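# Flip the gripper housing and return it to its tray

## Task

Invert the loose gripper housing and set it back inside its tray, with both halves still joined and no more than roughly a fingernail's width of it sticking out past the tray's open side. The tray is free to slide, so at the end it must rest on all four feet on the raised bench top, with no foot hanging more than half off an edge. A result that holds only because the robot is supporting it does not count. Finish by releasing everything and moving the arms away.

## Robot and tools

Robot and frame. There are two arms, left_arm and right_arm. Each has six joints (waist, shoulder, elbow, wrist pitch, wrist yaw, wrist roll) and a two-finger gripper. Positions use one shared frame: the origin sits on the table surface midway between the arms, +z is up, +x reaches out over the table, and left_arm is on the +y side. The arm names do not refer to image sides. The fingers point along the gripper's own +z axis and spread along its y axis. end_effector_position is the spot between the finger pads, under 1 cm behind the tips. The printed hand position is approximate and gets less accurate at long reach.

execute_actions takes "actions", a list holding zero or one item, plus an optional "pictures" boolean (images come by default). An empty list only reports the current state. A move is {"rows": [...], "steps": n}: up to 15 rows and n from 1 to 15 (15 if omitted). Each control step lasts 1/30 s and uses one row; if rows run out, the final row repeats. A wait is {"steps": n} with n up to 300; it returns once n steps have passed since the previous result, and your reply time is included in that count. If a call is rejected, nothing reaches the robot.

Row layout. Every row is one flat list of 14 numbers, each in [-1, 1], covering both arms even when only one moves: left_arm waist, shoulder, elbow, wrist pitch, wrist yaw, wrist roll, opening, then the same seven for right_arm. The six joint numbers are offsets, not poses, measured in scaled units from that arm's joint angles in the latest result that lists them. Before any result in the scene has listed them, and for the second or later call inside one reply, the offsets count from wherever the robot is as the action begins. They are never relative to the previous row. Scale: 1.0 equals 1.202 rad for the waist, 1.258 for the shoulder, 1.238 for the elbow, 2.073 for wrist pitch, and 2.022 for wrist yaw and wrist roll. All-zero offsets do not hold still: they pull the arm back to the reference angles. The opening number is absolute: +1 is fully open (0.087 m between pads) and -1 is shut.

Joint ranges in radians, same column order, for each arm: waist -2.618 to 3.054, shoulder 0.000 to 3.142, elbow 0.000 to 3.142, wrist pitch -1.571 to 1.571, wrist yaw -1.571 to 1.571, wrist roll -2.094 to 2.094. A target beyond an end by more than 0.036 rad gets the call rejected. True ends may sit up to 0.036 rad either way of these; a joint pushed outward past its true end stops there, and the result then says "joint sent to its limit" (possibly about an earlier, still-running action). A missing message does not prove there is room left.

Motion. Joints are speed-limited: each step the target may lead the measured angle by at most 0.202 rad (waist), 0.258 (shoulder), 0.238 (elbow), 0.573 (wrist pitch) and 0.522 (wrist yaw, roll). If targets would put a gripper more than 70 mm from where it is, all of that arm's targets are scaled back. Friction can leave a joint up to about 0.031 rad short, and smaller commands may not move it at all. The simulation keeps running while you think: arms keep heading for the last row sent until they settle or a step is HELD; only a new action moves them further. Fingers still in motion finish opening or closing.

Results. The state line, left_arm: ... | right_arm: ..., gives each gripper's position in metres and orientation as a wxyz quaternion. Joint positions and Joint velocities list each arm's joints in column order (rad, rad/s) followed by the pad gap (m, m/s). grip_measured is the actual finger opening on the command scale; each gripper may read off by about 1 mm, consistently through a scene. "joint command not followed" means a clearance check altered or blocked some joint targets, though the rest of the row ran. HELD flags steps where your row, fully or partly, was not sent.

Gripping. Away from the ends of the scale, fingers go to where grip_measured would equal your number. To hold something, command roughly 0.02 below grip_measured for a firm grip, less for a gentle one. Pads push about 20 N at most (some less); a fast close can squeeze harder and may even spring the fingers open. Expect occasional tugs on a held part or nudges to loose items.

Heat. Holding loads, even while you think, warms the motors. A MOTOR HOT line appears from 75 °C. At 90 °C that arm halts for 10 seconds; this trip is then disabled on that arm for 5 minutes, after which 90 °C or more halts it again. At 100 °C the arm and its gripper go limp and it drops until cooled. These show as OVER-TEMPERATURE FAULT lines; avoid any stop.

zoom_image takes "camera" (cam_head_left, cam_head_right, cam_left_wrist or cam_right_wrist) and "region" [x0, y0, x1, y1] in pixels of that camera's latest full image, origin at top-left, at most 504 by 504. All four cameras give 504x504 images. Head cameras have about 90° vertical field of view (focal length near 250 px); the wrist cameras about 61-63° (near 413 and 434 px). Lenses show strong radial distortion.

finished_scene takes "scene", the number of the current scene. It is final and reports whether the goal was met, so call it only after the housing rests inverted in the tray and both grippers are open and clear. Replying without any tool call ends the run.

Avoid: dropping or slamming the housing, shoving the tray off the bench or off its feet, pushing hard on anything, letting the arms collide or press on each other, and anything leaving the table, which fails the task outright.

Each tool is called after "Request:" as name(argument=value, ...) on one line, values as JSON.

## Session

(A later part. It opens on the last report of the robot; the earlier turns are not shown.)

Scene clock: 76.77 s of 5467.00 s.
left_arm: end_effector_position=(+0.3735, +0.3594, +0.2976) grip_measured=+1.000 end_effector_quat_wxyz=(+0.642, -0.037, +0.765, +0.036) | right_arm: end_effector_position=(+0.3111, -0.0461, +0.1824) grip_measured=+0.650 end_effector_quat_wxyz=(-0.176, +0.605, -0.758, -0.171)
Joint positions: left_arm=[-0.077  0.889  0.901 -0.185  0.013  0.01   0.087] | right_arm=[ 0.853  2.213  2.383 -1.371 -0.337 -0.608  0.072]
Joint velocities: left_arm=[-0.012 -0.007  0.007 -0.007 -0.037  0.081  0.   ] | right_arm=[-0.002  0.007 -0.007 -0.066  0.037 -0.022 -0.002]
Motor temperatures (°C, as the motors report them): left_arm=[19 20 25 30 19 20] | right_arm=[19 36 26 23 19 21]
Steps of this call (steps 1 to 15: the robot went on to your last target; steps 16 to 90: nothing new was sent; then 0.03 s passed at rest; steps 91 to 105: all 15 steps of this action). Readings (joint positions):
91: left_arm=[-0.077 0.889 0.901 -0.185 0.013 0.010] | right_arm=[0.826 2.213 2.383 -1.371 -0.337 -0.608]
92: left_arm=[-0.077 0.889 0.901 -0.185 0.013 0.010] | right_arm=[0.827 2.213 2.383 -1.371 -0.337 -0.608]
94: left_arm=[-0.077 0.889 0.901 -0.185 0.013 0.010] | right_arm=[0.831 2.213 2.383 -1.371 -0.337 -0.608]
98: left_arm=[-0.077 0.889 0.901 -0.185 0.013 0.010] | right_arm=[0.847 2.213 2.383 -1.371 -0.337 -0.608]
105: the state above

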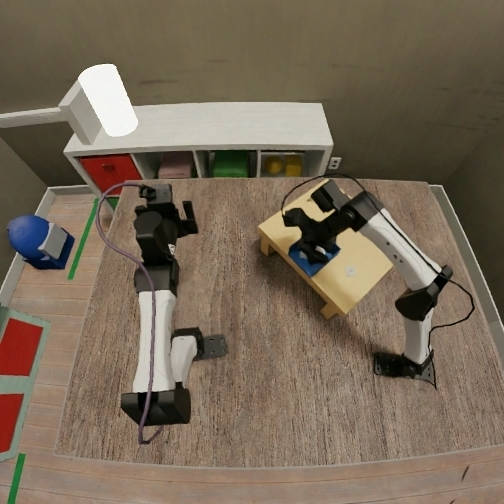

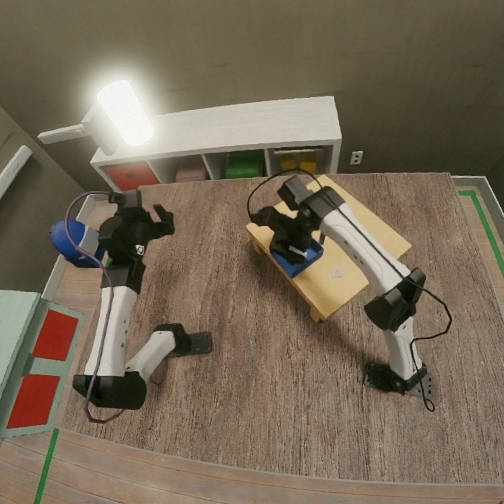

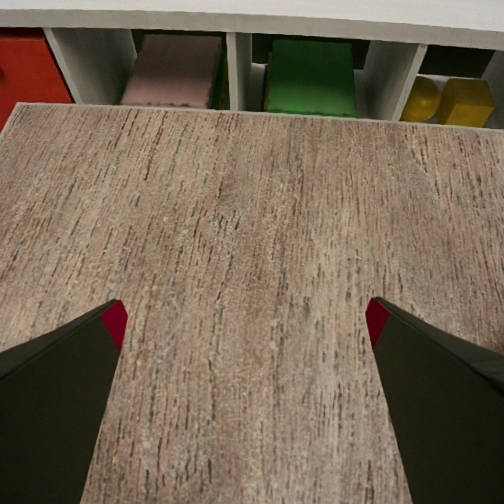

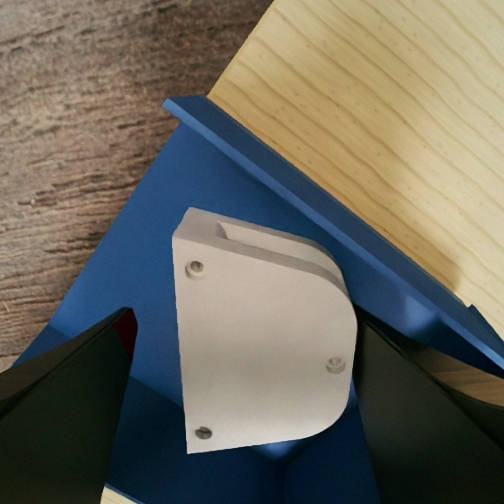

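Request:
execute_actions(actions=[{"rows":[[0,0,0,0,0,0,1,-0.005,0.01,0,0.01,0,0,0.6],[0,0,0,0,0,0,1,-0.005,0.01,0,0.015,0,0,0.56],[0,0,0,0,0,0,1,-0.005,0.01,0,0.02,0,0,0.52],[0,0,0,0,0,0,1,-0.005,0.015,0,0.02,0,0,0.48],[0,0,0,0,0,0,1,-0.005,0.015,0,0.02,0,0,0.44],[0,0,0,0,0,0,1,-0.005,0.015,0,0.02,0,0,0.41],[0,0,0,0,0,0,1,-0.005,0.015,0,0.02,0,0,0.38],[0,0,0,0,0,0,1,-0.005,0.015,0,0.02,0,0,0.35],[0,0,0,0,0,0,1,-0.005,0.015,0,0.02,0,0,0.32]]}])

Scene clock: 81.37 s of 5467.00 s.
left_arm: end_effector_position=(+0.3735, +0.3594, +0.2976) grip_measured=+1.000 end_effector_quat_wxyz=(+0.642, -0.037, +0.765, +0.036) | right_arm: end_effector_position=(+0.3159, -0.0424, +0.1799) grip_measured=+0.320 end_effector_quat_wxyz=(-0.183, +0.605, -0.756, -0.171)
Joint positions: left_arm=[-0.077  0.889  0.901 -0.185  0.013  0.01   0.087] | right_arm=[ 0.853  2.222  2.383 -1.348 -0.337 -0.608  0.058]
Joint velocities: left_arm=[-0.022  0.002 -0.002 -0.037 -0.007  0.051  0.   ] | right_arm=[ 0.002 -0.002 -0.012 -0.022  0.022  0.022  0.001]
Motor temperatures (°C, as the motors report them): left_arm=[19 20 25 30 19 20] | right_arm=[19 37 26 23 19 21]
Steps of this call (steps 1 to 15: the robot went on to your last target; steps 16 to 90: nothing new was sent; then 1.10 s passed at rest; steps 91 to 105: all 15 steps of this action). Readings (joint positions):
91: left_arm=[-0.077 0.889 0.901 -0.185 0.013 0.010] | right_arm=[0.853 2.213 2.383 -1.370 -0.337 -0.608]
92: left_arm=[-0.077 0.889 0.901 -0.185 0.013 0.010] | right_arm=[0.853 2.213 2.383 -1.369 -0.337 -0.608]
94: left_arm=[-0.077 0.889 0.901 -0.185 0.013 0.010] | right_arm=[0.853 2.214 2.383 -1.362 -0.337 -0.608]
98: left_arm=[-0.077 0.889 0.901 -0.185 0.013 0.010] | right_arm=[0.853 2.220 2.383 -1.352 -0.337 -0.608]
105: the state above

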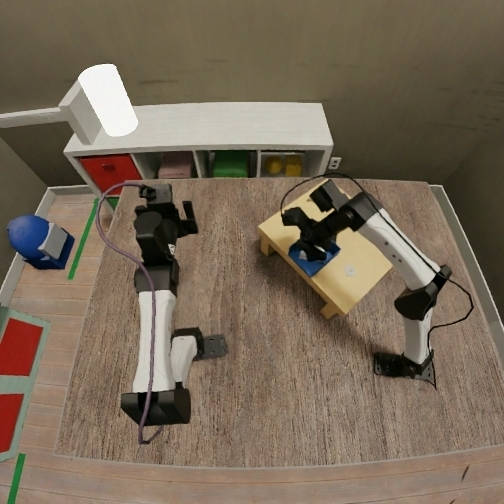

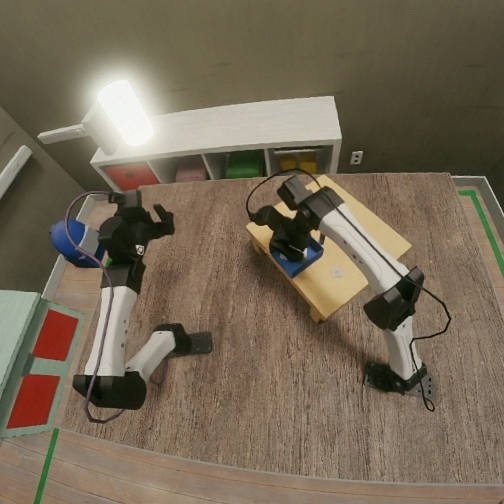

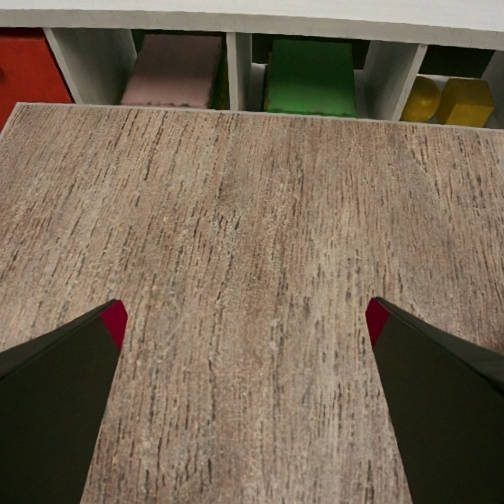

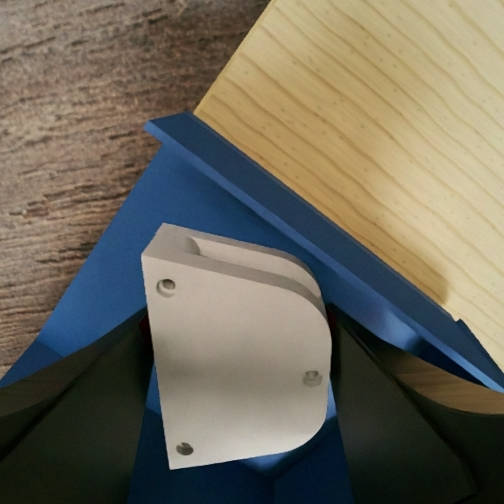

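Request:
execute_actions(actions=[{"rows":[[0,0,0,0,0,0,1,0.006,0,0,0,0.012,0.018,0.33],[0,0,0,0,0,0,1,0.01,0,0,0,0.02,0.033,0.33],[0,0,0,0,0,0,1,0.014,0,0,0,0.028,0.048,0.33],[0,0,0,0,0,0,1,0.018,0,0,0,0.036,0.063,0.33],[0,0,0,0,0,0,1,0.022,0,0,0,0.044,0.078,0.33],[0,0,0,0,0,0,1,0.026,0,0,0,0.052,0.093,0.33],[0,0,0,0,0,0,1,0.03,0,0,0,0.06,0.108,0.33],[0,0,0,0,0,0,1,0.034,0,0,0,0.068,0.123,0.33],[0,0,0,0,0,0,1,0.038,0,0,0,0.076,0.138,0.33],[0,0,0,0,0,0,1,0.044,0,0,0,0.088,0.15,0.33]]}], pictures=false)

Request:
execute_actions(actions=[{"steps":12}])

Scene clock: 85.63 s of 5467.00 s.
left_arm: end_effector_position=(+0.3735, +0.3594, +0.2976) grip_measured=+1.000 end_effector_quat_wxyz=(+0.642, -0.037, +0.765, +0.036) | right_arm: end_effector_position=(+0.3146, -0.0382, +0.1782) grip_measured=+0.330 end_effector_quat_wxyz=(+0.184, -0.516, +0.827, +0.126)
Joint positions: left_arm=[-0.077  0.889  0.901 -0.185  0.013  0.01   0.087] | right_arm=[ 0.899  2.222  2.383 -1.32  -0.184 -0.356  0.058]
Joint velocities: left_arm=[ 0.002 -0.012  0.002 -0.037 -0.007 -0.095  0.   ] | right_arm=[-0.002  0.007 -0.007  0.037  0.022  0.256 -0.001]
Motor temperatures (°C, as the motors report them): left_arm=[19 20 25 30 19 20] | right_arm=[19 37 26 23 19 21]
Steps of this call (steps 1 to 15: the robot went on to your last target; steps 16 to 90: nothing new was sent; then 0.77 s passed at rest; steps 91 to 105: all 15 steps of this action). Readings (joint positions):
91: left_arm=[-0.077 0.889 0.901 -0.185 0.013 0.010] | right_arm=[0.853 2.222 2.383 -1.347 -0.336 -0.604]
92: left_arm=[-0.077 0.889 0.901 -0.185 0.013 0.010] | right_arm=[0.853 2.222 2.383 -1.347 -0.332 -0.595]
94: left_arm=[-0.077 0.889 0.901 -0.185 0.013 0.010] | right_arm=[0.857 2.222 2.383 -1.345 -0.317 -0.566]
98: left_arm=[-0.077 0.889 0.901 -0.185 0.013 0.010] | right_arm=[0.874 2.222 2.383 -1.333 -0.265 -0.480]
105: the state above

Scene clock: 86.03 s of 5467.00 s.
left_arm: end_effector_position=(+0.3735, +0.3594, +0.2976) grip_measured=+1.000 end_effector_quat_wxyz=(+0.642, -0.037, +0.765, +0.036) | right_arm: end_effector_position=(+0.3149, -0.0380, +0.1783) grip_measured=+0.330 end_effector_quat_wxyz=(+0.184, -0.501, +0.836, +0.124)
Joint positions: left_arm=[-0.077  0.889  0.901 -0.185  0.013  0.01   0.087] | right_arm=[ 0.899  2.222  2.383 -1.317 -0.174 -0.321  0.058]
Joint velocities: left_arm=[ 0.002 -0.012 -0.002 -0.037 -0.022  0.037  0.   ] | right_arm=[ 0.002  0.007  0.007 -0.066 -0.022 -0.037  0.   ]
Motor temperatures (°C, as the motors report them): left_arm=[19 20 25 30 19 20] | right_arm=[19 37 26 23 19 21]
Steps of this call (steps 1 to 12: the robot went on to your last target). Readings (joint positions):
1: left_arm=[-0.077 0.889 0.901 -0.185 0.013 0.010] | right_arm=[0.899 2.222 2.383 -1.319 -0.181 -0.349]
2: left_arm=[-0.077 0.889 0.901 -0.185 0.013 0.010] | right_arm=[0.899 2.222 2.383 -1.319 -0.179 -0.343]
4: left_arm=[-0.077 0.889 0.901 -0.185 0.013 0.010] | right_arm=[0.899 2.222 2.383 -1.318 -0.178 -0.334]
8: left_arm=[-0.077 0.889 0.901 -0.185 0.013 0.010] | right_arm=[0.899 2.222 2.383 -1.317 -0.175 -0.325]
12: the state above

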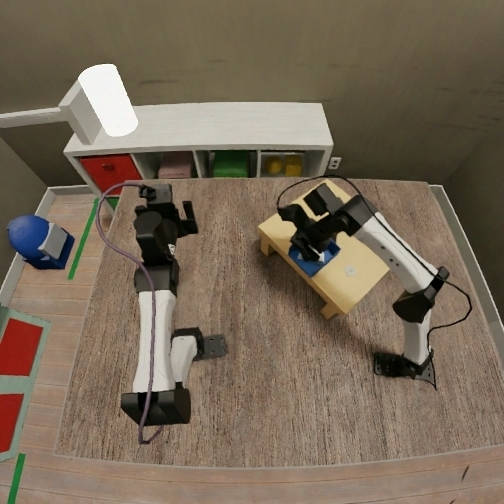

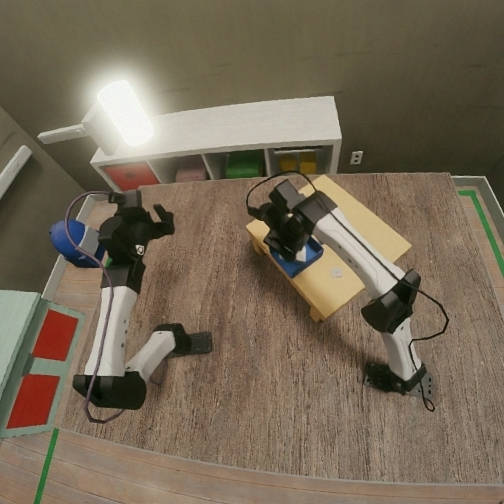

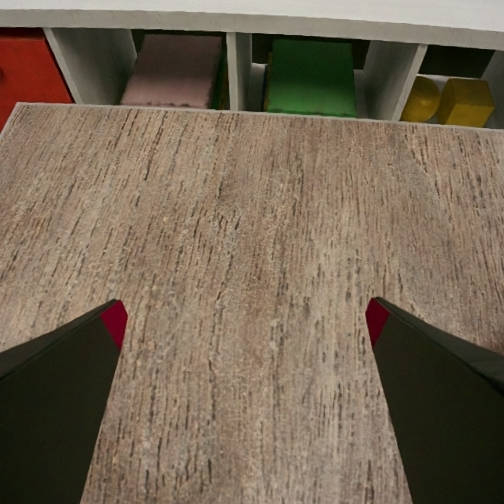

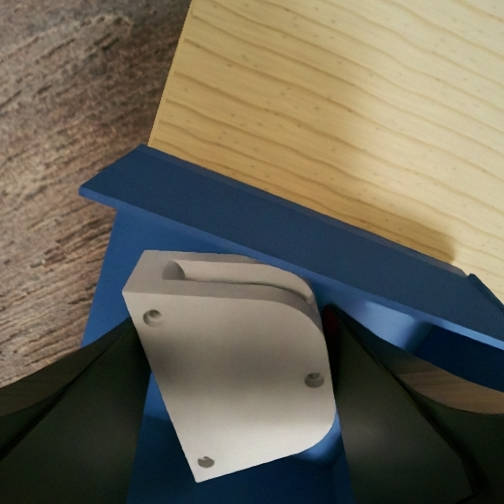

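Request:
execute_actions(actions=[{"rows":[[0,0,0,0,0,0,1,0,-0.03,0,0,0,0,0.45],[0,0,0,0,0,0,1,0,-0.03,0,0,0,0,0.55],[0,0,0,0,0,0,1,0,-0.03,0,0,0,0,0.55],[0,0,0,0,0,0,1,0,-0.03,0,0,0,0,0.55],[0,0,0,0,0,0,1,0,-0.03,0,-0.015,0,0,0.55],[0,0,0,0,0,0,1,0,-0.03,0,-0.03,0,0,0.55],[0,0,0,0,0,0,1,0,-0.03,0,-0.042,0,0,0.55]]}], pictures=false)

Request:
execute_actions(actions=[{"steps":12}])

Scene clock: 89.93 s of 5467.00 s.
left_arm: end_effector_position=(+0.3735, +0.3594, +0.2976) grip_measured=+1.000 end_effector_quat_wxyz=(+0.642, -0.037, +0.765, +0.036) | right_arm: end_effector_position=(+0.3008, -0.0503, +0.1825) grip_measured=+0.550 end_effector_quat_wxyz=(+0.159, -0.501, +0.842, +0.120)
Joint positions: left_arm=[-0.077  0.889  0.901 -0.185  0.013  0.01   0.087] | right_arm=[ 0.899  2.203  2.383 -1.388 -0.174 -0.319  0.068]
Joint velocities: left_arm=[ 0.012  0.007  0.002  0.007 -0.022 -0.007  0.   ] | right_arm=[ 0.012  0.007  0.007 -0.081  0.037  0.022 -0.   ]
Motor temperatures (°C, as the motors report them): left_arm=[19 20 25 31 19 20] | right_arm=[19 38 26 23 19 21]
Steps of this call (steps 1 to 30: the robot went on to your last target; steps 31 to 90: nothing new was sent; then 0.40 s passed at rest; steps 91 to 105: all 15 steps of this action). Readings (joint positions):
91: left_arm=[-0.077 0.889 0.901 -0.185 0.013 0.010] | right_arm=[0.899 2.219 2.383 -1.315 -0.174 -0.319]
92: left_arm=[-0.077 0.889 0.901 -0.185 0.013 0.010] | right_arm=[0.899 2.217 2.383 -1.316 -0.174 -0.319]
94: left_arm=[-0.077 0.889 0.901 -0.185 0.013 0.010] | right_arm=[0.899 2.211 2.383 -1.316 -0.174 -0.319]
98: left_arm=[-0.077 0.889 0.901 -0.185 0.013 0.010] | right_arm=[0.899 2.203 2.383 -1.348 -0.174 -0.319]
105: the state above

Scene clock: 90.33 s of 5467.00 s.
left_arm: end_effector_position=(+0.3735, +0.3594, +0.2976) grip_measured=+1.000 end_effector_quat_wxyz=(+0.642, -0.037, +0.765, +0.036) | right_arm: end_effector_position=(+0.2993, -0.0515, +0.1822) grip_measured=+0.550 end_effector_quat_wxyz=(+0.155, -0.501, +0.843, +0.119)
Joint positions: left_arm=[-0.077  0.889  0.901 -0.185  0.013  0.01   0.087] | right_arm=[ 0.899  2.203  2.383 -1.395 -0.174 -0.319  0.068]
Joint velocities: left_arm=[-0.002  0.002  0.002  0.007 -0.022 -0.066  0.   ] | right_arm=[-0.002 -0.002 -0.012 -0.051 -0.007 -0.051  0.   ]
Motor temperatures (°C, as the motors report them): left_arm=[19 20 25 31 19 20] | right_arm=[19 38 26 23 19 21]
Steps of this call (steps 1 to 12: the robot went on to your last target). Readings (joint positions):
1: left_arm=[-0.077 0.889 0.901 -0.185 0.013 0.010] | right_arm=[0.899 2.203 2.383 -1.390 -0.174 -0.319]
2: left_arm=[-0.077 0.889 0.901 -0.185 0.013 0.010] | right_arm=[0.899 2.203 2.383 -1.391 -0.174 -0.319]
4: left_arm=[-0.077 0.889 0.901 -0.185 0.013 0.010] | right_arm=[0.899 2.203 2.383 -1.393 -0.174 -0.319]
8: left_arm=[-0.077 0.889 0.901 -0.185 0.013 0.010] | right_arm=[0.899 2.203 2.383 -1.395 -0.174 -0.319]
12: the state above

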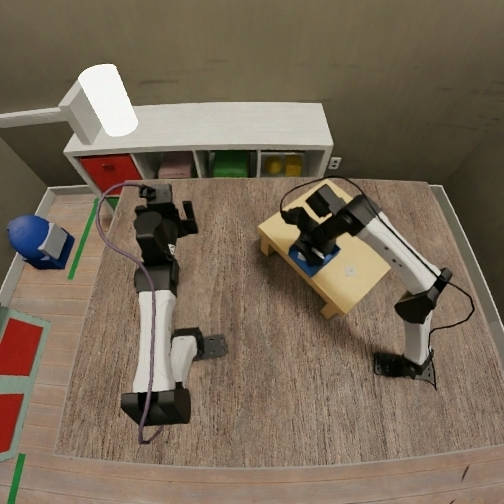

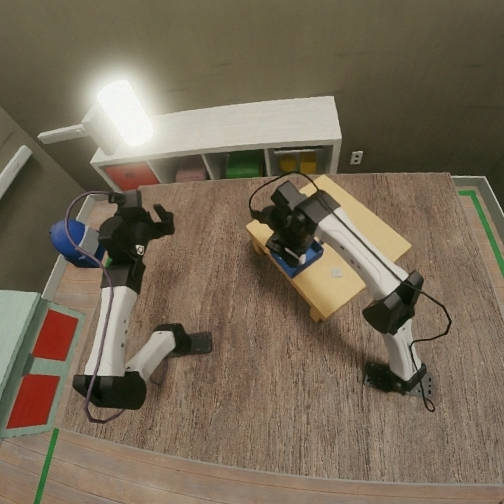

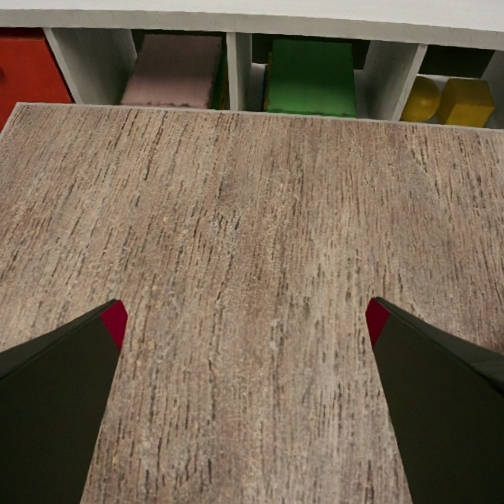

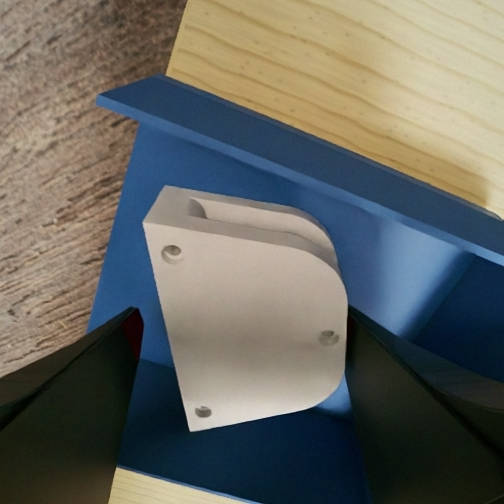

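Close.

Request:
execute_actions(actions=[{"rows":[[0,0,0,0,0,0,1,0,0,0,0,0,0,0.52],[0,0,0,0,0,0,1,0,0,0,0,0,0,0.49],[0,0,0,0,0,0,1,0,0,0,0,0,0,0.46],[0,0,0,0,0,0,1,0,0,0,0,0,0,0.43],[0,0,0,0,0,0,1,0,0,0,0,0,0,0.4],[0,0,0,0,0,0,1,0,0,0,0,0,0,0.37],[0,0,0,0,0,0,1,0,0,0,0,0,0,0.34],[0,0,0,0,0,0,1,0,0,0,0,0,0,0.31],[0,0,0,0,0,0,1,0,0,0,0,0,0,0.28],[0,0,0,0,0,0,1,0,0,0,0,0,0,0.25],[0,0,0,0,0,0,1,0,0,0,0,0,0,0.22]]}])

Scene clock: 97.07 s of 5467.00 s.
left_arm: end_effector_position=(+0.3735, +0.3594, +0.2976) grip_measured=+1.000 end_effector_quat_wxyz=(+0.642, -0.037, +0.765, +0.036) | right_arm: end_effector_position=(+0.2993, -0.0516, +0.1821) grip_measured=+0.221 end_effector_quat_wxyz=(+0.155, -0.501, +0.843, +0.119)
Joint positions: left_arm=[-0.077  0.889  0.901 -0.185  0.013  0.01   0.087] | right_arm=[ 0.899  2.203  2.383 -1.396 -0.174 -0.319  0.053]
Joint velocities: left_arm=[ 0.007  0.007 -0.007 -0.007 -0.007 -0.022  0.   ] | right_arm=[-0.002  0.002 -0.012 -0.066 -0.022 -0.007  0.   ]
Motor temperatures (°C, as the motors report them): left_arm=[19 20 25 31 19 20] | right_arm=[19 40 26 23 19 21]
Steps of this call (steps 1 to 15: the robot went on to your last target; steps 16 to 90: nothing new was sent; then 3.23 s passed at rest; steps 91 to 105: all 15 steps of this action). Readings (joint positions):
91: left_arm=[-0.077 0.889 0.901 -0.185 0.013 0.010] | right_arm=[0.899 2.203 2.383 -1.396 -0.174 -0.319]
92: left_arm=[-0.077 0.889 0.901 -0.185 0.013 0.010] | right_arm=[0.899 2.203 2.383 -1.396 -0.174 -0.319]
94: left_arm=[-0.077 0.889 0.901 -0.185 0.013 0.010] | right_arm=[0.899 2.203 2.383 -1.396 -0.174 -0.319]
98: left_arm=[-0.077 0.889 0.901 -0.185 0.013 0.010] | right_arm=[0.899 2.203 2.383 -1.396 -0.174 -0.319]
105: the state above

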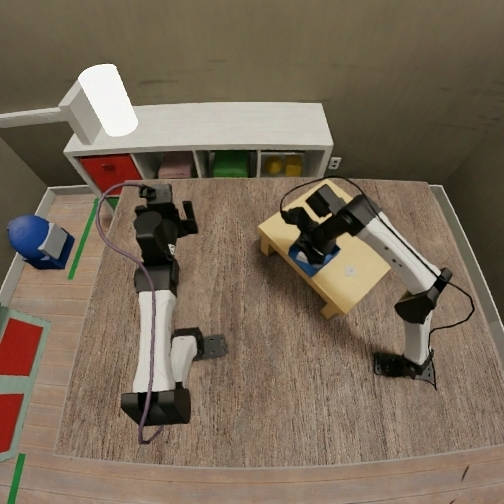

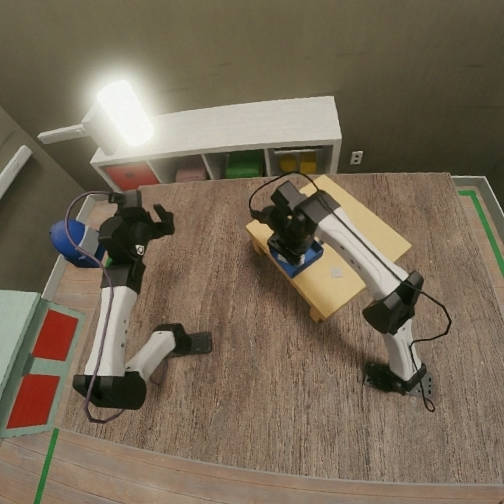

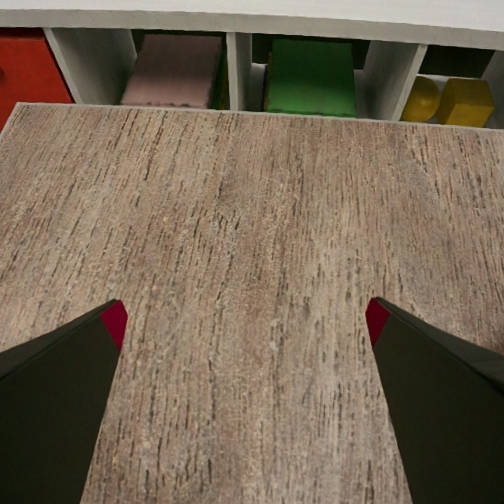

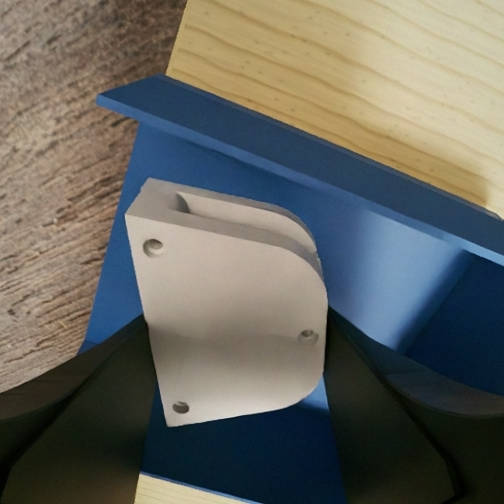

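Request:
execute_actions(actions=[{"rows":[[0,0,0,0,0,0,1,0.006,0,0,0.005,0.012,0.02,0.2],[0,0,0,0,0,0,1,0.012,0,0,0.01,0.02,0.04,0.19],[0,0,0,0,0,0,1,0.018,0,0,0.01,0.028,0.06,0.18],[0,0,0,0,0,0,1,0.024,0,0,0.01,0.036,0.08,0.18],[0,0,0,0,0,0,1,0.03,0,0,0.015,0.044,0.1,0.18],[0,0,0,0,0,0,1,0.036,0,0,0.015,0.052,0.12,0.18],[0,0,0,0,0,0,1,0.042,0,0,0.015,0.06,0.14,0.18],[0,0,0,0,0,0,1,0.048,0,0,0.02,0.068,0.16,0.18],[0,0,0,0,0,0,1,0.054,0,0,0.02,0.076,0.18,0.18],[0,0,0,0,0,0,1,0.06,0,0,0.02,0.084,0.2,0.18],[0,0,0,0,0,0,1,0.066,0,0,0.02,0.092,0.2,0.18],[0,0,0,0,0,0,1,0.07,0,0,0.02,0.095,0.2,0.18]]}], pictures=false)

Request:
execute_actions(actions=[{"steps":12}])

Scene clock: 102.20 s of 5467.00 s.
left_arm: end_effector_position=(+0.3735, +0.3594, +0.2976) grip_measured=+1.000 end_effector_quat_wxyz=(+0.642, -0.037, +0.765, +0.036) | right_arm: end_effector_position=(+0.2861, -0.0325, +0.1824) grip_measured=+0.204 end_effector_quat_wxyz=(+0.169, -0.371, +0.909, +0.085)
Joint positions: left_arm=[-0.077  0.889  0.901 -0.185  0.013  0.01   0.087] | right_arm=[ 0.977  2.203  2.383 -1.37  -0.021  0.029  0.053]
Joint velocities: left_arm=[ 0.002 -0.007 -0.012 -0.007 -0.007 -0.022  0.   ] | right_arm=[ 0.046  0.012  0.012  0.022  0.168  0.359 -0.001]
Motor temperatures (°C, as the motors report them): left_arm=[19 20 26 31 19 20] | right_arm=[19 40 26 23 19 21]
Steps of this call (steps 1 to 15: the robot went on to your last target; steps 16 to 90: nothing new was sent; then 1.63 s passed at rest; steps 91 to 105: all 15 steps of this action). Readings (joint positions):
91: left_arm=[-0.077 0.889 0.901 -0.185 0.013 0.010] | right_arm=[0.899 2.203 2.383 -1.396 -0.173 -0.314]
92: left_arm=[-0.077 0.889 0.901 -0.185 0.013 0.010] | right_arm=[0.900 2.203 2.383 -1.395 -0.168 -0.303]
94: left_arm=[-0.077 0.889 0.901 -0.185 0.013 0.010] | right_arm=[0.905 2.203 2.383 -1.393 -0.152 -0.263]
98: left_arm=[-0.077 0.889 0.901 -0.185 0.013 0.010] | right_arm=[0.930 2.203 2.383 -1.385 -0.103 -0.145]
105: the state above

Scene clock: 102.60 s of 5467.00 s.
left_arm: end_effector_position=(+0.3735, +0.3594, +0.2976) grip_measured=+1.000 end_effector_quat_wxyz=(+0.642, -0.037, +0.765, +0.036) | right_arm: end_effector_position=(+0.2859, -0.0320, +0.1824) grip_measured=+0.204 end_effector_quat_wxyz=(+0.170, -0.349, +0.918, +0.084)
Joint positions: left_arm=[-0.077  0.889  0.901 -0.185  0.013  0.01   0.087] | right_arm=[ 0.979  2.203  2.383 -1.37  -0.008  0.077  0.053]
Joint velocities: left_arm=[ 0.007  0.002 -0.007  0.066 -0.007 -0.007  0.   ] | right_arm=[ 0.022 -0.022 -0.012 -0.022  0.037 -0.066  0.   ]
Motor temperatures (°C, as the motors report them): left_arm=[19 20 26 31 19 20] | right_arm=[19 40 26 23 19 21]
Steps of this call (steps 1 to 12: the robot went on to your last target). Readings (joint positions):
1: left_arm=[-0.077 0.889 0.901 -0.185 0.013 0.010] | right_arm=[0.979 2.203 2.383 -1.370 -0.016 0.039]
2: left_arm=[-0.077 0.889 0.901 -0.185 0.013 0.010] | right_arm=[0.979 2.203 2.383 -1.370 -0.014 0.047]
4: left_arm=[-0.077 0.889 0.901 -0.185 0.013 0.010] | right_arm=[0.979 2.203 2.383 -1.370 -0.012 0.059]
8: left_arm=[-0.077 0.889 0.901 -0.185 0.013 0.010] | right_arm=[0.979 2.203 2.383 -1.370 -0.009 0.072]
12: the state above

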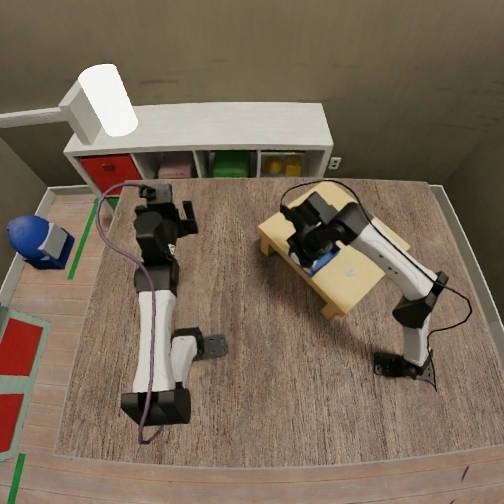

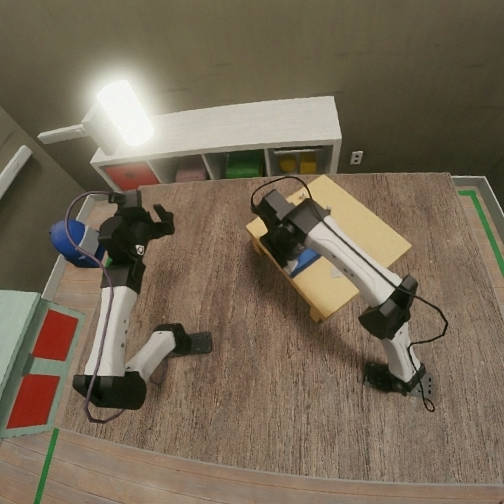

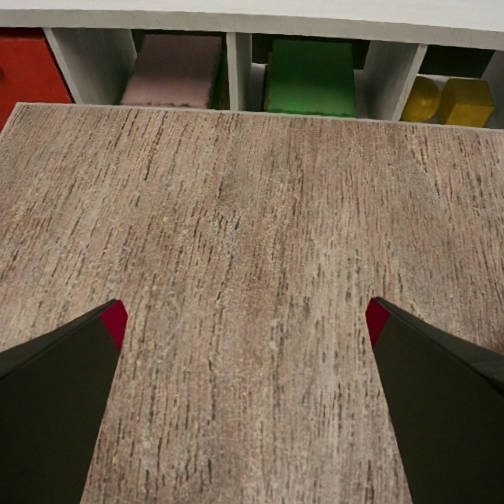

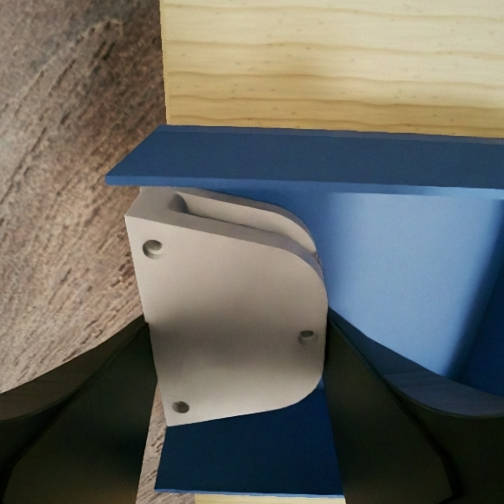

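Request:
execute_actions(actions=[{"rows":[[-0.1,0,-0.1,0.08,-0.03,0.1,1,0.008,0,0,0,0,0.005,0.18],[-0.2,0,-0.2,0.16,-0.06,0.2,1,0.012,0,0,0,0,0.01,0.18],[-0.3,0,-0.3,0.24,-0.09,0.3,1,0.016,0,0,0,0,0.015,0.18],[-0.4,0,-0.4,0.32,-0.12,0.4,1,0.02,0,0,0,0,0.02,0.18],[-0.5,0.045,-0.5,0.405,-0.15,0.5,1,0.024,0,0,0,0,0.02,0.18],[-0.6,0.045,-0.5,0.405,-0.19,0.6,1,0.028,0,0,0,0,0.02,0.18],[-0.7,0.045,-0.5,0.405,-0.19,0.7,1,0.032,0,0,0,0,0.02,0.18],[-0.8,0.045,-0.5,0.405,-0.19,0.775,1,0.036,0,0,0,0,0.02,0.18]]}], pictures=false)

Request:
execute_actions(actions=[{"steps":25}])

Scene clock: 111.97 s of 5467.00 s.
left_arm: end_effector_position=(+0.3254, +0.1513, +0.1827) grip_measured=+1.000 end_effector_quat_wxyz=(+0.605, +0.596, +0.450, +0.275) | right_arm: end_effector_position=(+0.2717, -0.0189, +0.1825) grip_measured=+0.204 end_effector_quat_wxyz=(+0.167, -0.352, +0.917, +0.090)
Joint positions: left_arm=[-1.019  0.952  0.272  0.557 -0.325  1.311  0.087] | right_arm=[ 1.018  2.203  2.383 -1.37  -0.007  0.109  0.053]
Joint velocities: left_arm=[-0.618  0.002 -0.007  0.593 -0.051  1.751  0.   ] | right_arm=[-0.012  0.007 -0.012 -0.007 -0.051 -0.007 -0.   ]
Motor temperatures (°C, as the motors report them): left_arm=[19 20 26 32 19 20] | right_arm=[19 41 27 23 19 21]
Steps of this call (steps 1 to 30: the robot went on to your last target; steps 31 to 90: nothing new was sent; then 5.87 s passed at rest; steps 91 to 105: all 15 steps of this action). Readings (joint positions):
91: left_arm=[-0.093 0.888 0.886 -0.158 -0.003 0.035] | right_arm=[0.979 2.203 2.383 -1.370 -0.007 0.080]
92: left_arm=[-0.141 0.883 0.842 -0.088 -0.029 0.096] | right_arm=[0.979 2.203 2.383 -1.370 -0.007 0.082]
94: left_arm=[-0.284 0.879 0.702 0.090 -0.085 0.284] | right_arm=[0.982 2.203 2.383 -1.370 -0.007 0.090]
98: left_arm=[-0.576 0.933 0.399 0.415 -0.238 0.674] | right_arm=[1.000 2.203 2.383 -1.370 -0.007 0.103]
105: the state above

Scene clock: 112.80 s of 5467.00 s.
left_arm: end_effector_position=(+0.3270, +0.1529, +0.2106) grip_measured=+1.000 end_effector_quat_wxyz=(+0.587, +0.620, +0.372, +0.365) | right_arm: end_effector_position=(+0.2717, -0.0189, +0.1825) grip_measured=+0.204 end_effector_quat_wxyz=(+0.167, -0.351, +0.917, +0.090)
Joint positions: left_arm=[-1.035  0.952  0.272  0.633 -0.365  1.569  0.087] | right_arm=[ 1.018  2.203  2.383 -1.37  -0.007  0.111  0.053]
Joint velocities: left_arm=[ 0.007 -0.002 -0.017 -0.051 -0.007  0.007  0.   ] | right_arm=[ 0.002 -0.002  0.017  0.007  0.007 -0.007  0.   ]
Motor temperatures (°C, as the motors report them): left_arm=[19 20 26 32 19 20] | right_arm=[19 41 27 23 19 21]
Steps of this call (steps 1 to 25: the robot went on to your last target). Readings (joint positions):
1: left_arm=[-1.032 0.952 0.272 0.574 -0.329 1.364] | right_arm=[1.018 2.203 2.383 -1.370 -0.007 0.109]
2: left_arm=[-1.035 0.952 0.272 0.587 -0.335 1.405] | right_arm=[1.018 2.203 2.383 -1.370 -0.007 0.109]
4: left_arm=[-1.035 0.952 0.272 0.605 -0.346 1.465] | right_arm=[1.018 2.203 2.383 -1.370 -0.007 0.110]
8: left_arm=[-1.035 0.952 0.272 0.623 -0.357 1.527] | right_arm=[1.018 2.203 2.383 -1.370 -0.007 0.111]
25: the state above

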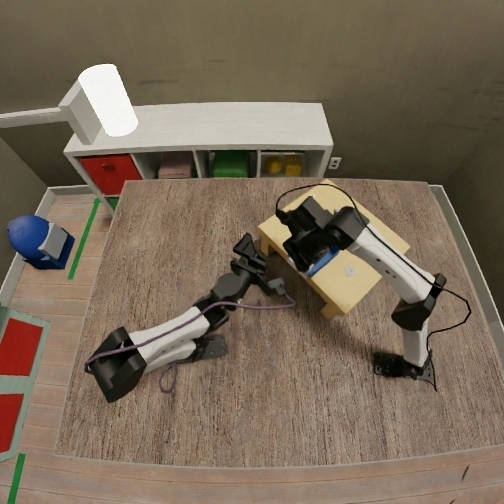

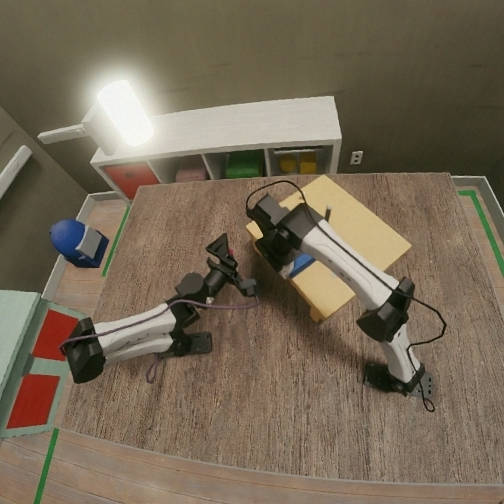

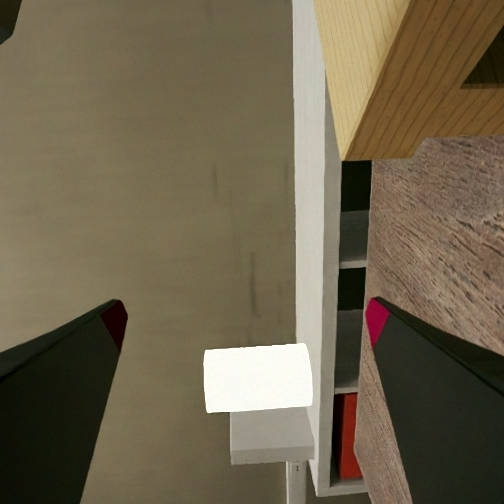

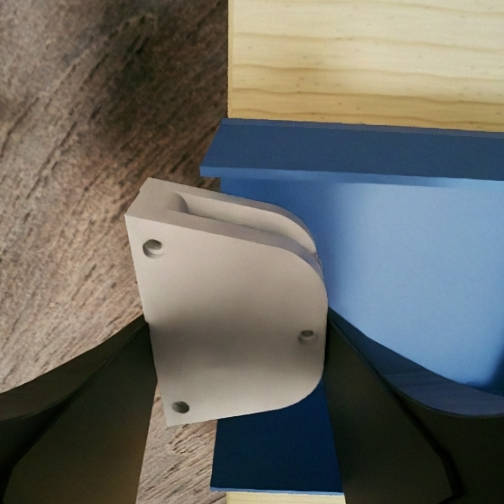

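Request:
execute_actions(actions=[{"rows":[[-0.05,0,0,0,-0.02,0,0.6,-0.008,0,0,0,0,0,0.18],[-0.1,0,0,0,-0.04,0,0.6,-0.012,0,0,0,0,0,0.18],[-0.15,0,0,0,-0.06,0,0.6,-0.016,0,0,0,0,0,0.18],[-0.2,0,0,0,-0.08,0,0.6,-0.016,0,0,0,0,0,0.18],[-0.25,0,0,0,-0.1,0,0.6,-0.016,0,0,0,0,0,0.18],[-0.3,0.04,0,0.04,-0.1,0,0.6,-0.016,0,0,0,0,0,0.18],[-0.35,0.08,-0.02,0.08,-0.1,0,0.6,-0.016,0,0,0,0,0,0.18],[-0.4,0.12,-0.03,0.12,-0.1,0,0.6,-0.016,0,0,0,0,0,0.18],[-0.447,0.16,-0.04,0.16,-0.1,0,0.6,-0.016,0,0,0,0,0,0.18],[-0.447,0.2,-0.04,0.2,-0.1,0,0.6,-0.016,0,0,0,0,0,0.18],[-0.447,0.25,-0.04,0.207,-0.1,0,0.6,-0.016,0,0,0,0,0,0.18]]}], pictures=false)

Request:
execute_actions(actions=[{"steps":20}])

Scene clock: 122.83 s of 5467.00 s.
left_arm: end_effector_position=(+0.2259, +0.0321, +0.1709) grip_measured=+0.600 end_effector_quat_wxyz=(+0.632, +0.686, +0.251, +0.260) | right_arm: end_effector_position=(+0.2756, -0.0224, +0.1825) grip_measured=+0.204 end_effector_quat_wxyz=(+0.167, -0.346, +0.919, +0.089)
Joint positions: left_arm=[-1.568  1.264  0.238  0.947 -0.542  1.57   0.07 ] | right_arm=[ 1.007  2.203  2.383 -1.37  -0.007  0.111  0.053]
Joint velocities: left_arm=[-0.007  0.105 -0.11   0.374 -0.168 -0.037  0.   ] | right_arm=[ 0.007  0.007 -0.002 -0.022 -0.037  0.022  0.   ]
Motor temperatures (°C, as the motors report them): left_arm=[19 20 26 32 19 20] | right_arm=[19 42 27 23 19 21]
Steps of this call (steps 1 to 15: the robot went on to your last target; steps 16 to 90: nothing new was sent; then 6.53 s passed at rest; steps 91 to 105: all 15 steps of this action). Readings (joint positions):
91: left_arm=[-1.042 0.952 0.272 0.633 -0.374 1.570] | right_arm=[1.018 2.203 2.383 -1.370 -0.007 0.111]
92: left_arm=[-1.068 0.952 0.272 0.633 -0.390 1.570] | right_arm=[1.018 2.203 2.383 -1.370 -0.007 0.111]
94: left_arm=[-1.165 0.952 0.272 0.633 -0.432 1.570] | right_arm=[1.015 2.203 2.383 -1.370 -0.007 0.111]
98: left_arm=[-1.406 1.008 0.272 0.707 -0.510 1.570] | right_arm=[1.007 2.203 2.383 -1.370 -0.007 0.111]
105: the state above

Scene clock: 123.50 s of 5467.00 s.
left_arm: end_effector_position=(+0.2279, +0.0349, +0.1883) grip_measured=+0.600 end_effector_quat_wxyz=(+0.661, +0.653, +0.263, +0.261) | right_arm: end_effector_position=(+0.2756, -0.0224, +0.1825) grip_measured=+0.204 end_effector_quat_wxyz=(+0.167, -0.346, +0.919, +0.089)
Joint positions: left_arm=[-1.568  1.265  0.235  1.041 -0.561  1.57   0.07 ] | right_arm=[ 1.007  2.203  2.383 -1.37  -0.007  0.111  0.053]
Joint velocities: left_arm=[-0.012  0.017 -0.012 -0.051 -0.037 -0.022  0.001] | right_arm=[-0.007 -0.007 -0.012 -0.037 -0.051 -0.007  0.   ]
Motor temperatures (°C, as the motors report them): left_arm=[19 20 26 32 19 20] | right_arm=[19 42 27 23 19 21]
Steps of this call (steps 1 to 20: the robot went on to your last target). Readings (joint positions):
1: left_arm=[-1.568 1.265 0.236 0.960 -0.546 1.570] | right_arm=[1.007 2.203 2.383 -1.370 -0.007 0.111]
2: left_arm=[-1.568 1.265 0.235 0.974 -0.549 1.570] | right_arm=[1.007 2.203 2.383 -1.370 -0.007 0.111]
4: left_arm=[-1.568 1.265 0.235 1.001 -0.554 1.570] | right_arm=[1.007 2.203 2.383 -1.370 -0.007 0.111]
8: left_arm=[-1.568 1.265 0.235 1.027 -0.559 1.570] | right_arm=[1.007 2.203 2.383 -1.370 -0.007 0.111]
20: the state above

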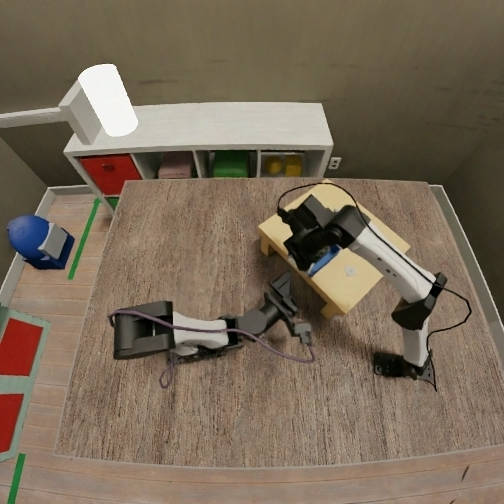

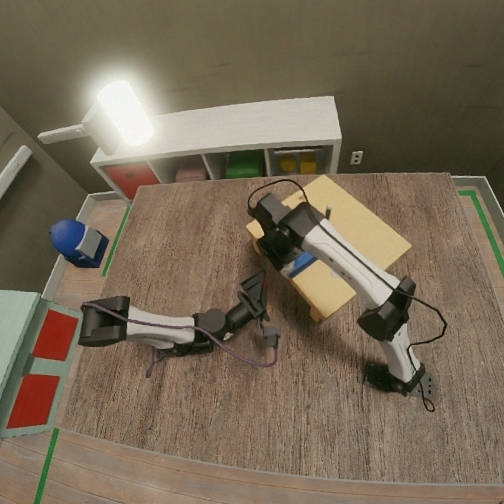

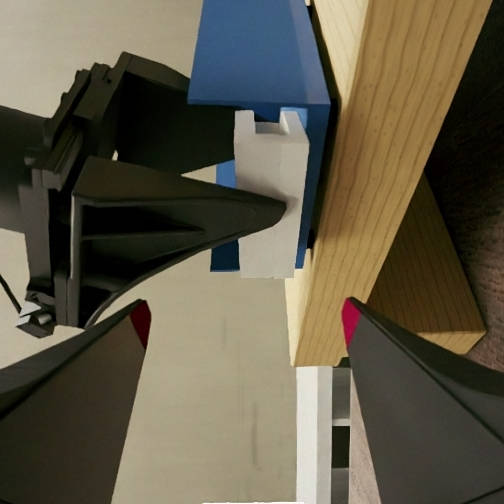

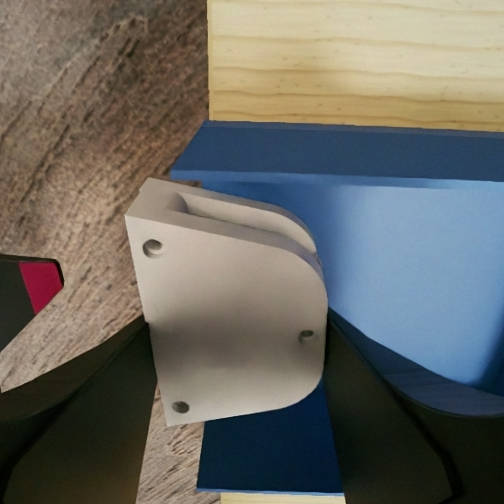

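Request:
execute_actions(actions=[{"rows":[[0,0,0,0,0,0,0.3,0,0,0,0,0,0,0.25],[0,0,0,0,0,0,0.3,0,0,0,0,0,0,0.3],[0,0,0,0,0,0,0.3,0,0,0,0,0,0,0.4],[0,0,0,0,0,0,0.3,0,0,0,0,0,0,0.5],[0,0,0,0,0,0,0.3,0,0,0,0,0,0,0.5],[0,0,0,0,0,0,0.3,0,-0.03,0,0,0,0,0.5],[0,0,0,0,0,0,0.3,0,-0.05,0,0,0,0,0.5],[0,0,0,0,0,0,0.3,0,-0.07,0,0,0,0,0.5],[0,0,0,0,0,0,0.3,0,-0.1,0,0,0,0,0.5],[0,0,0,0,0,0,0.3,0,-0.13,0,0,0,0,0.5],[0,0,0,0,0,0,0.3,0,-0.16,0,0,0,0,0.5],[0,0,0,0,0,0,0.3,0,-0.19,0,0,0,0,0.5],[0,0,0,0,0,0,0.3,0,-0.22,0,0,0,0,0.5]]}], pictures=false)

Request:
execute_actions(actions=[{"steps":15}])

Scene clock: 128.43 s of 5467.00 s.
left_arm: end_effector_position=(+0.2279, +0.0349, +0.1885) grip_measured=+0.300 end_effector_quat_wxyz=(+0.661, +0.653, +0.263, +0.261) | right_arm: end_effector_position=(+0.2574, -0.0422, +0.2773) grip_measured=+0.500 end_effector_quat_wxyz=(+0.262, -0.337, +0.894, +0.137)
Joint positions: left_arm=[-1.568  1.265  0.235  1.041 -0.562  1.57   0.057] | right_arm=[ 1.007  1.979  2.38  -1.372 -0.007  0.111  0.066]
Joint velocities: left_arm=[ 0.007 -0.007 -0.002 -0.007 -0.037 -0.081 -0.   ] | right_arm=[-0.017 -1.16   0.017 -0.022 -0.081 -0.022 -0.   ]
Motor temperatures (°C, as the motors report them): left_arm=[19 20 26 33 19 20] | right_arm=[19 42 27 23 19 21]
Steps of this call (steps 1 to 15: the robot went on to your last target; steps 16 to 90: nothing new was sent; then 1.43 s passed at rest; steps 91 to 105: all 15 steps of this action). Readings (joint positions):
91: left_arm=[-1.568 1.265 0.235 1.041 -0.562 1.570] | right_arm=[1.007 2.203 2.383 -1.370 -0.007 0.111]
92: left_arm=[-1.568 1.265 0.235 1.041 -0.562 1.570] | right_arm=[1.007 2.203 2.383 -1.370 -0.007 0.111]
94: left_arm=[-1.568 1.265 0.235 1.041 -0.562 1.570] | right_arm=[1.007 2.203 2.383 -1.370 -0.007 0.111]
98: left_arm=[-1.568 1.265 0.235 1.041 -0.562 1.570] | right_arm=[1.007 2.192 2.383 -1.371 -0.007 0.111]
105: the state above

Scene clock: 128.93 s of 5467.00 s.
left_arm: end_effector_position=(+0.2279, +0.0349, +0.1885) grip_measured=+0.300 end_effector_quat_wxyz=(+0.661, +0.653, +0.263, +0.261) | right_arm: end_effector_position=(+0.2512, -0.0491, +0.2996) grip_measured=+0.500 end_effector_quat_wxyz=(+0.285, -0.334, +0.886, +0.149)
Joint positions: left_arm=[-1.568  1.265  0.235  1.041 -0.562  1.57   0.057] | right_arm=[ 1.007  1.925  2.38  -1.371 -0.007  0.111  0.066]
Joint velocities: left_arm=[ 0.027 -0.012 -0.022 -0.022 -0.007 -0.007 -0.   ] | right_arm=[-0.012 -0.007 -0.012  0.007 -0.022  0.037 -0.001]
Motor temperatures (°C, as the motors report them): left_arm=[19 20 26 33 19 20] | right_arm=[19 42 27 23 19 21]
Steps of this call (steps 1 to 15: the robot went on to your last target). Readings (joint positions):
1: left_arm=[-1.568 1.265 0.235 1.041 -0.562 1.570] | right_arm=[1.007 1.944 2.380 -1.371 -0.007 0.111]
2: left_arm=[-1.568 1.265 0.235 1.041 -0.562 1.570] | right_arm=[1.007 1.916 2.380 -1.371 -0.007 0.111]
4: left_arm=[-1.568 1.265 0.235 1.041 -0.562 1.570] | right_arm=[1.007 1.889 2.380 -1.371 -0.007 0.111]
8: left_arm=[-1.568 1.265 0.235 1.041 -0.562 1.570] | right_arm=[1.007 1.903 2.380 -1.371 -0.007 0.111]
15: the state above

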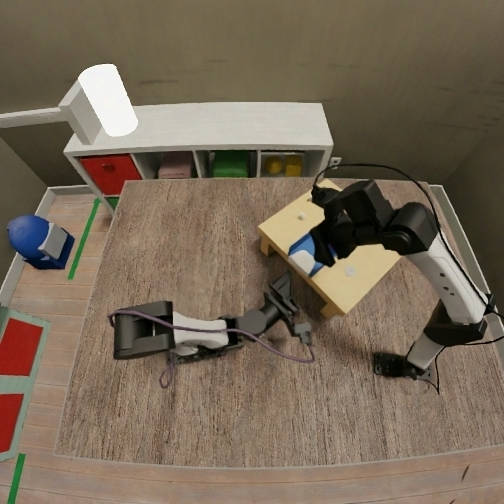

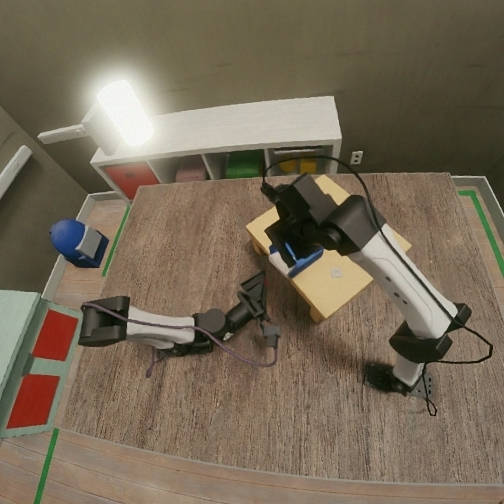

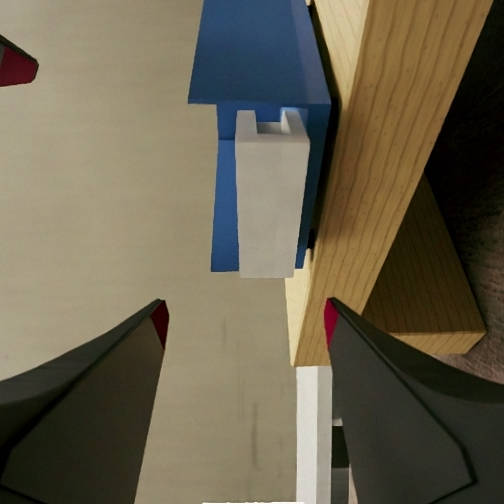

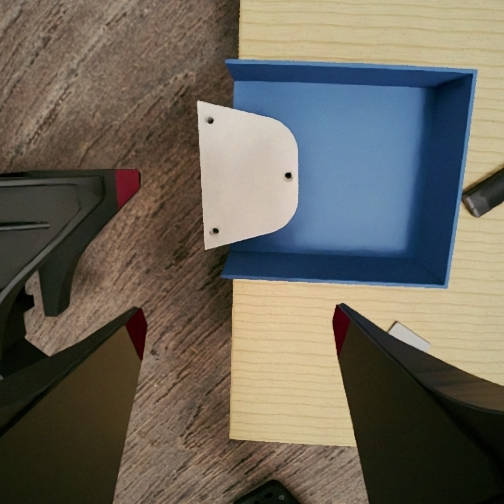

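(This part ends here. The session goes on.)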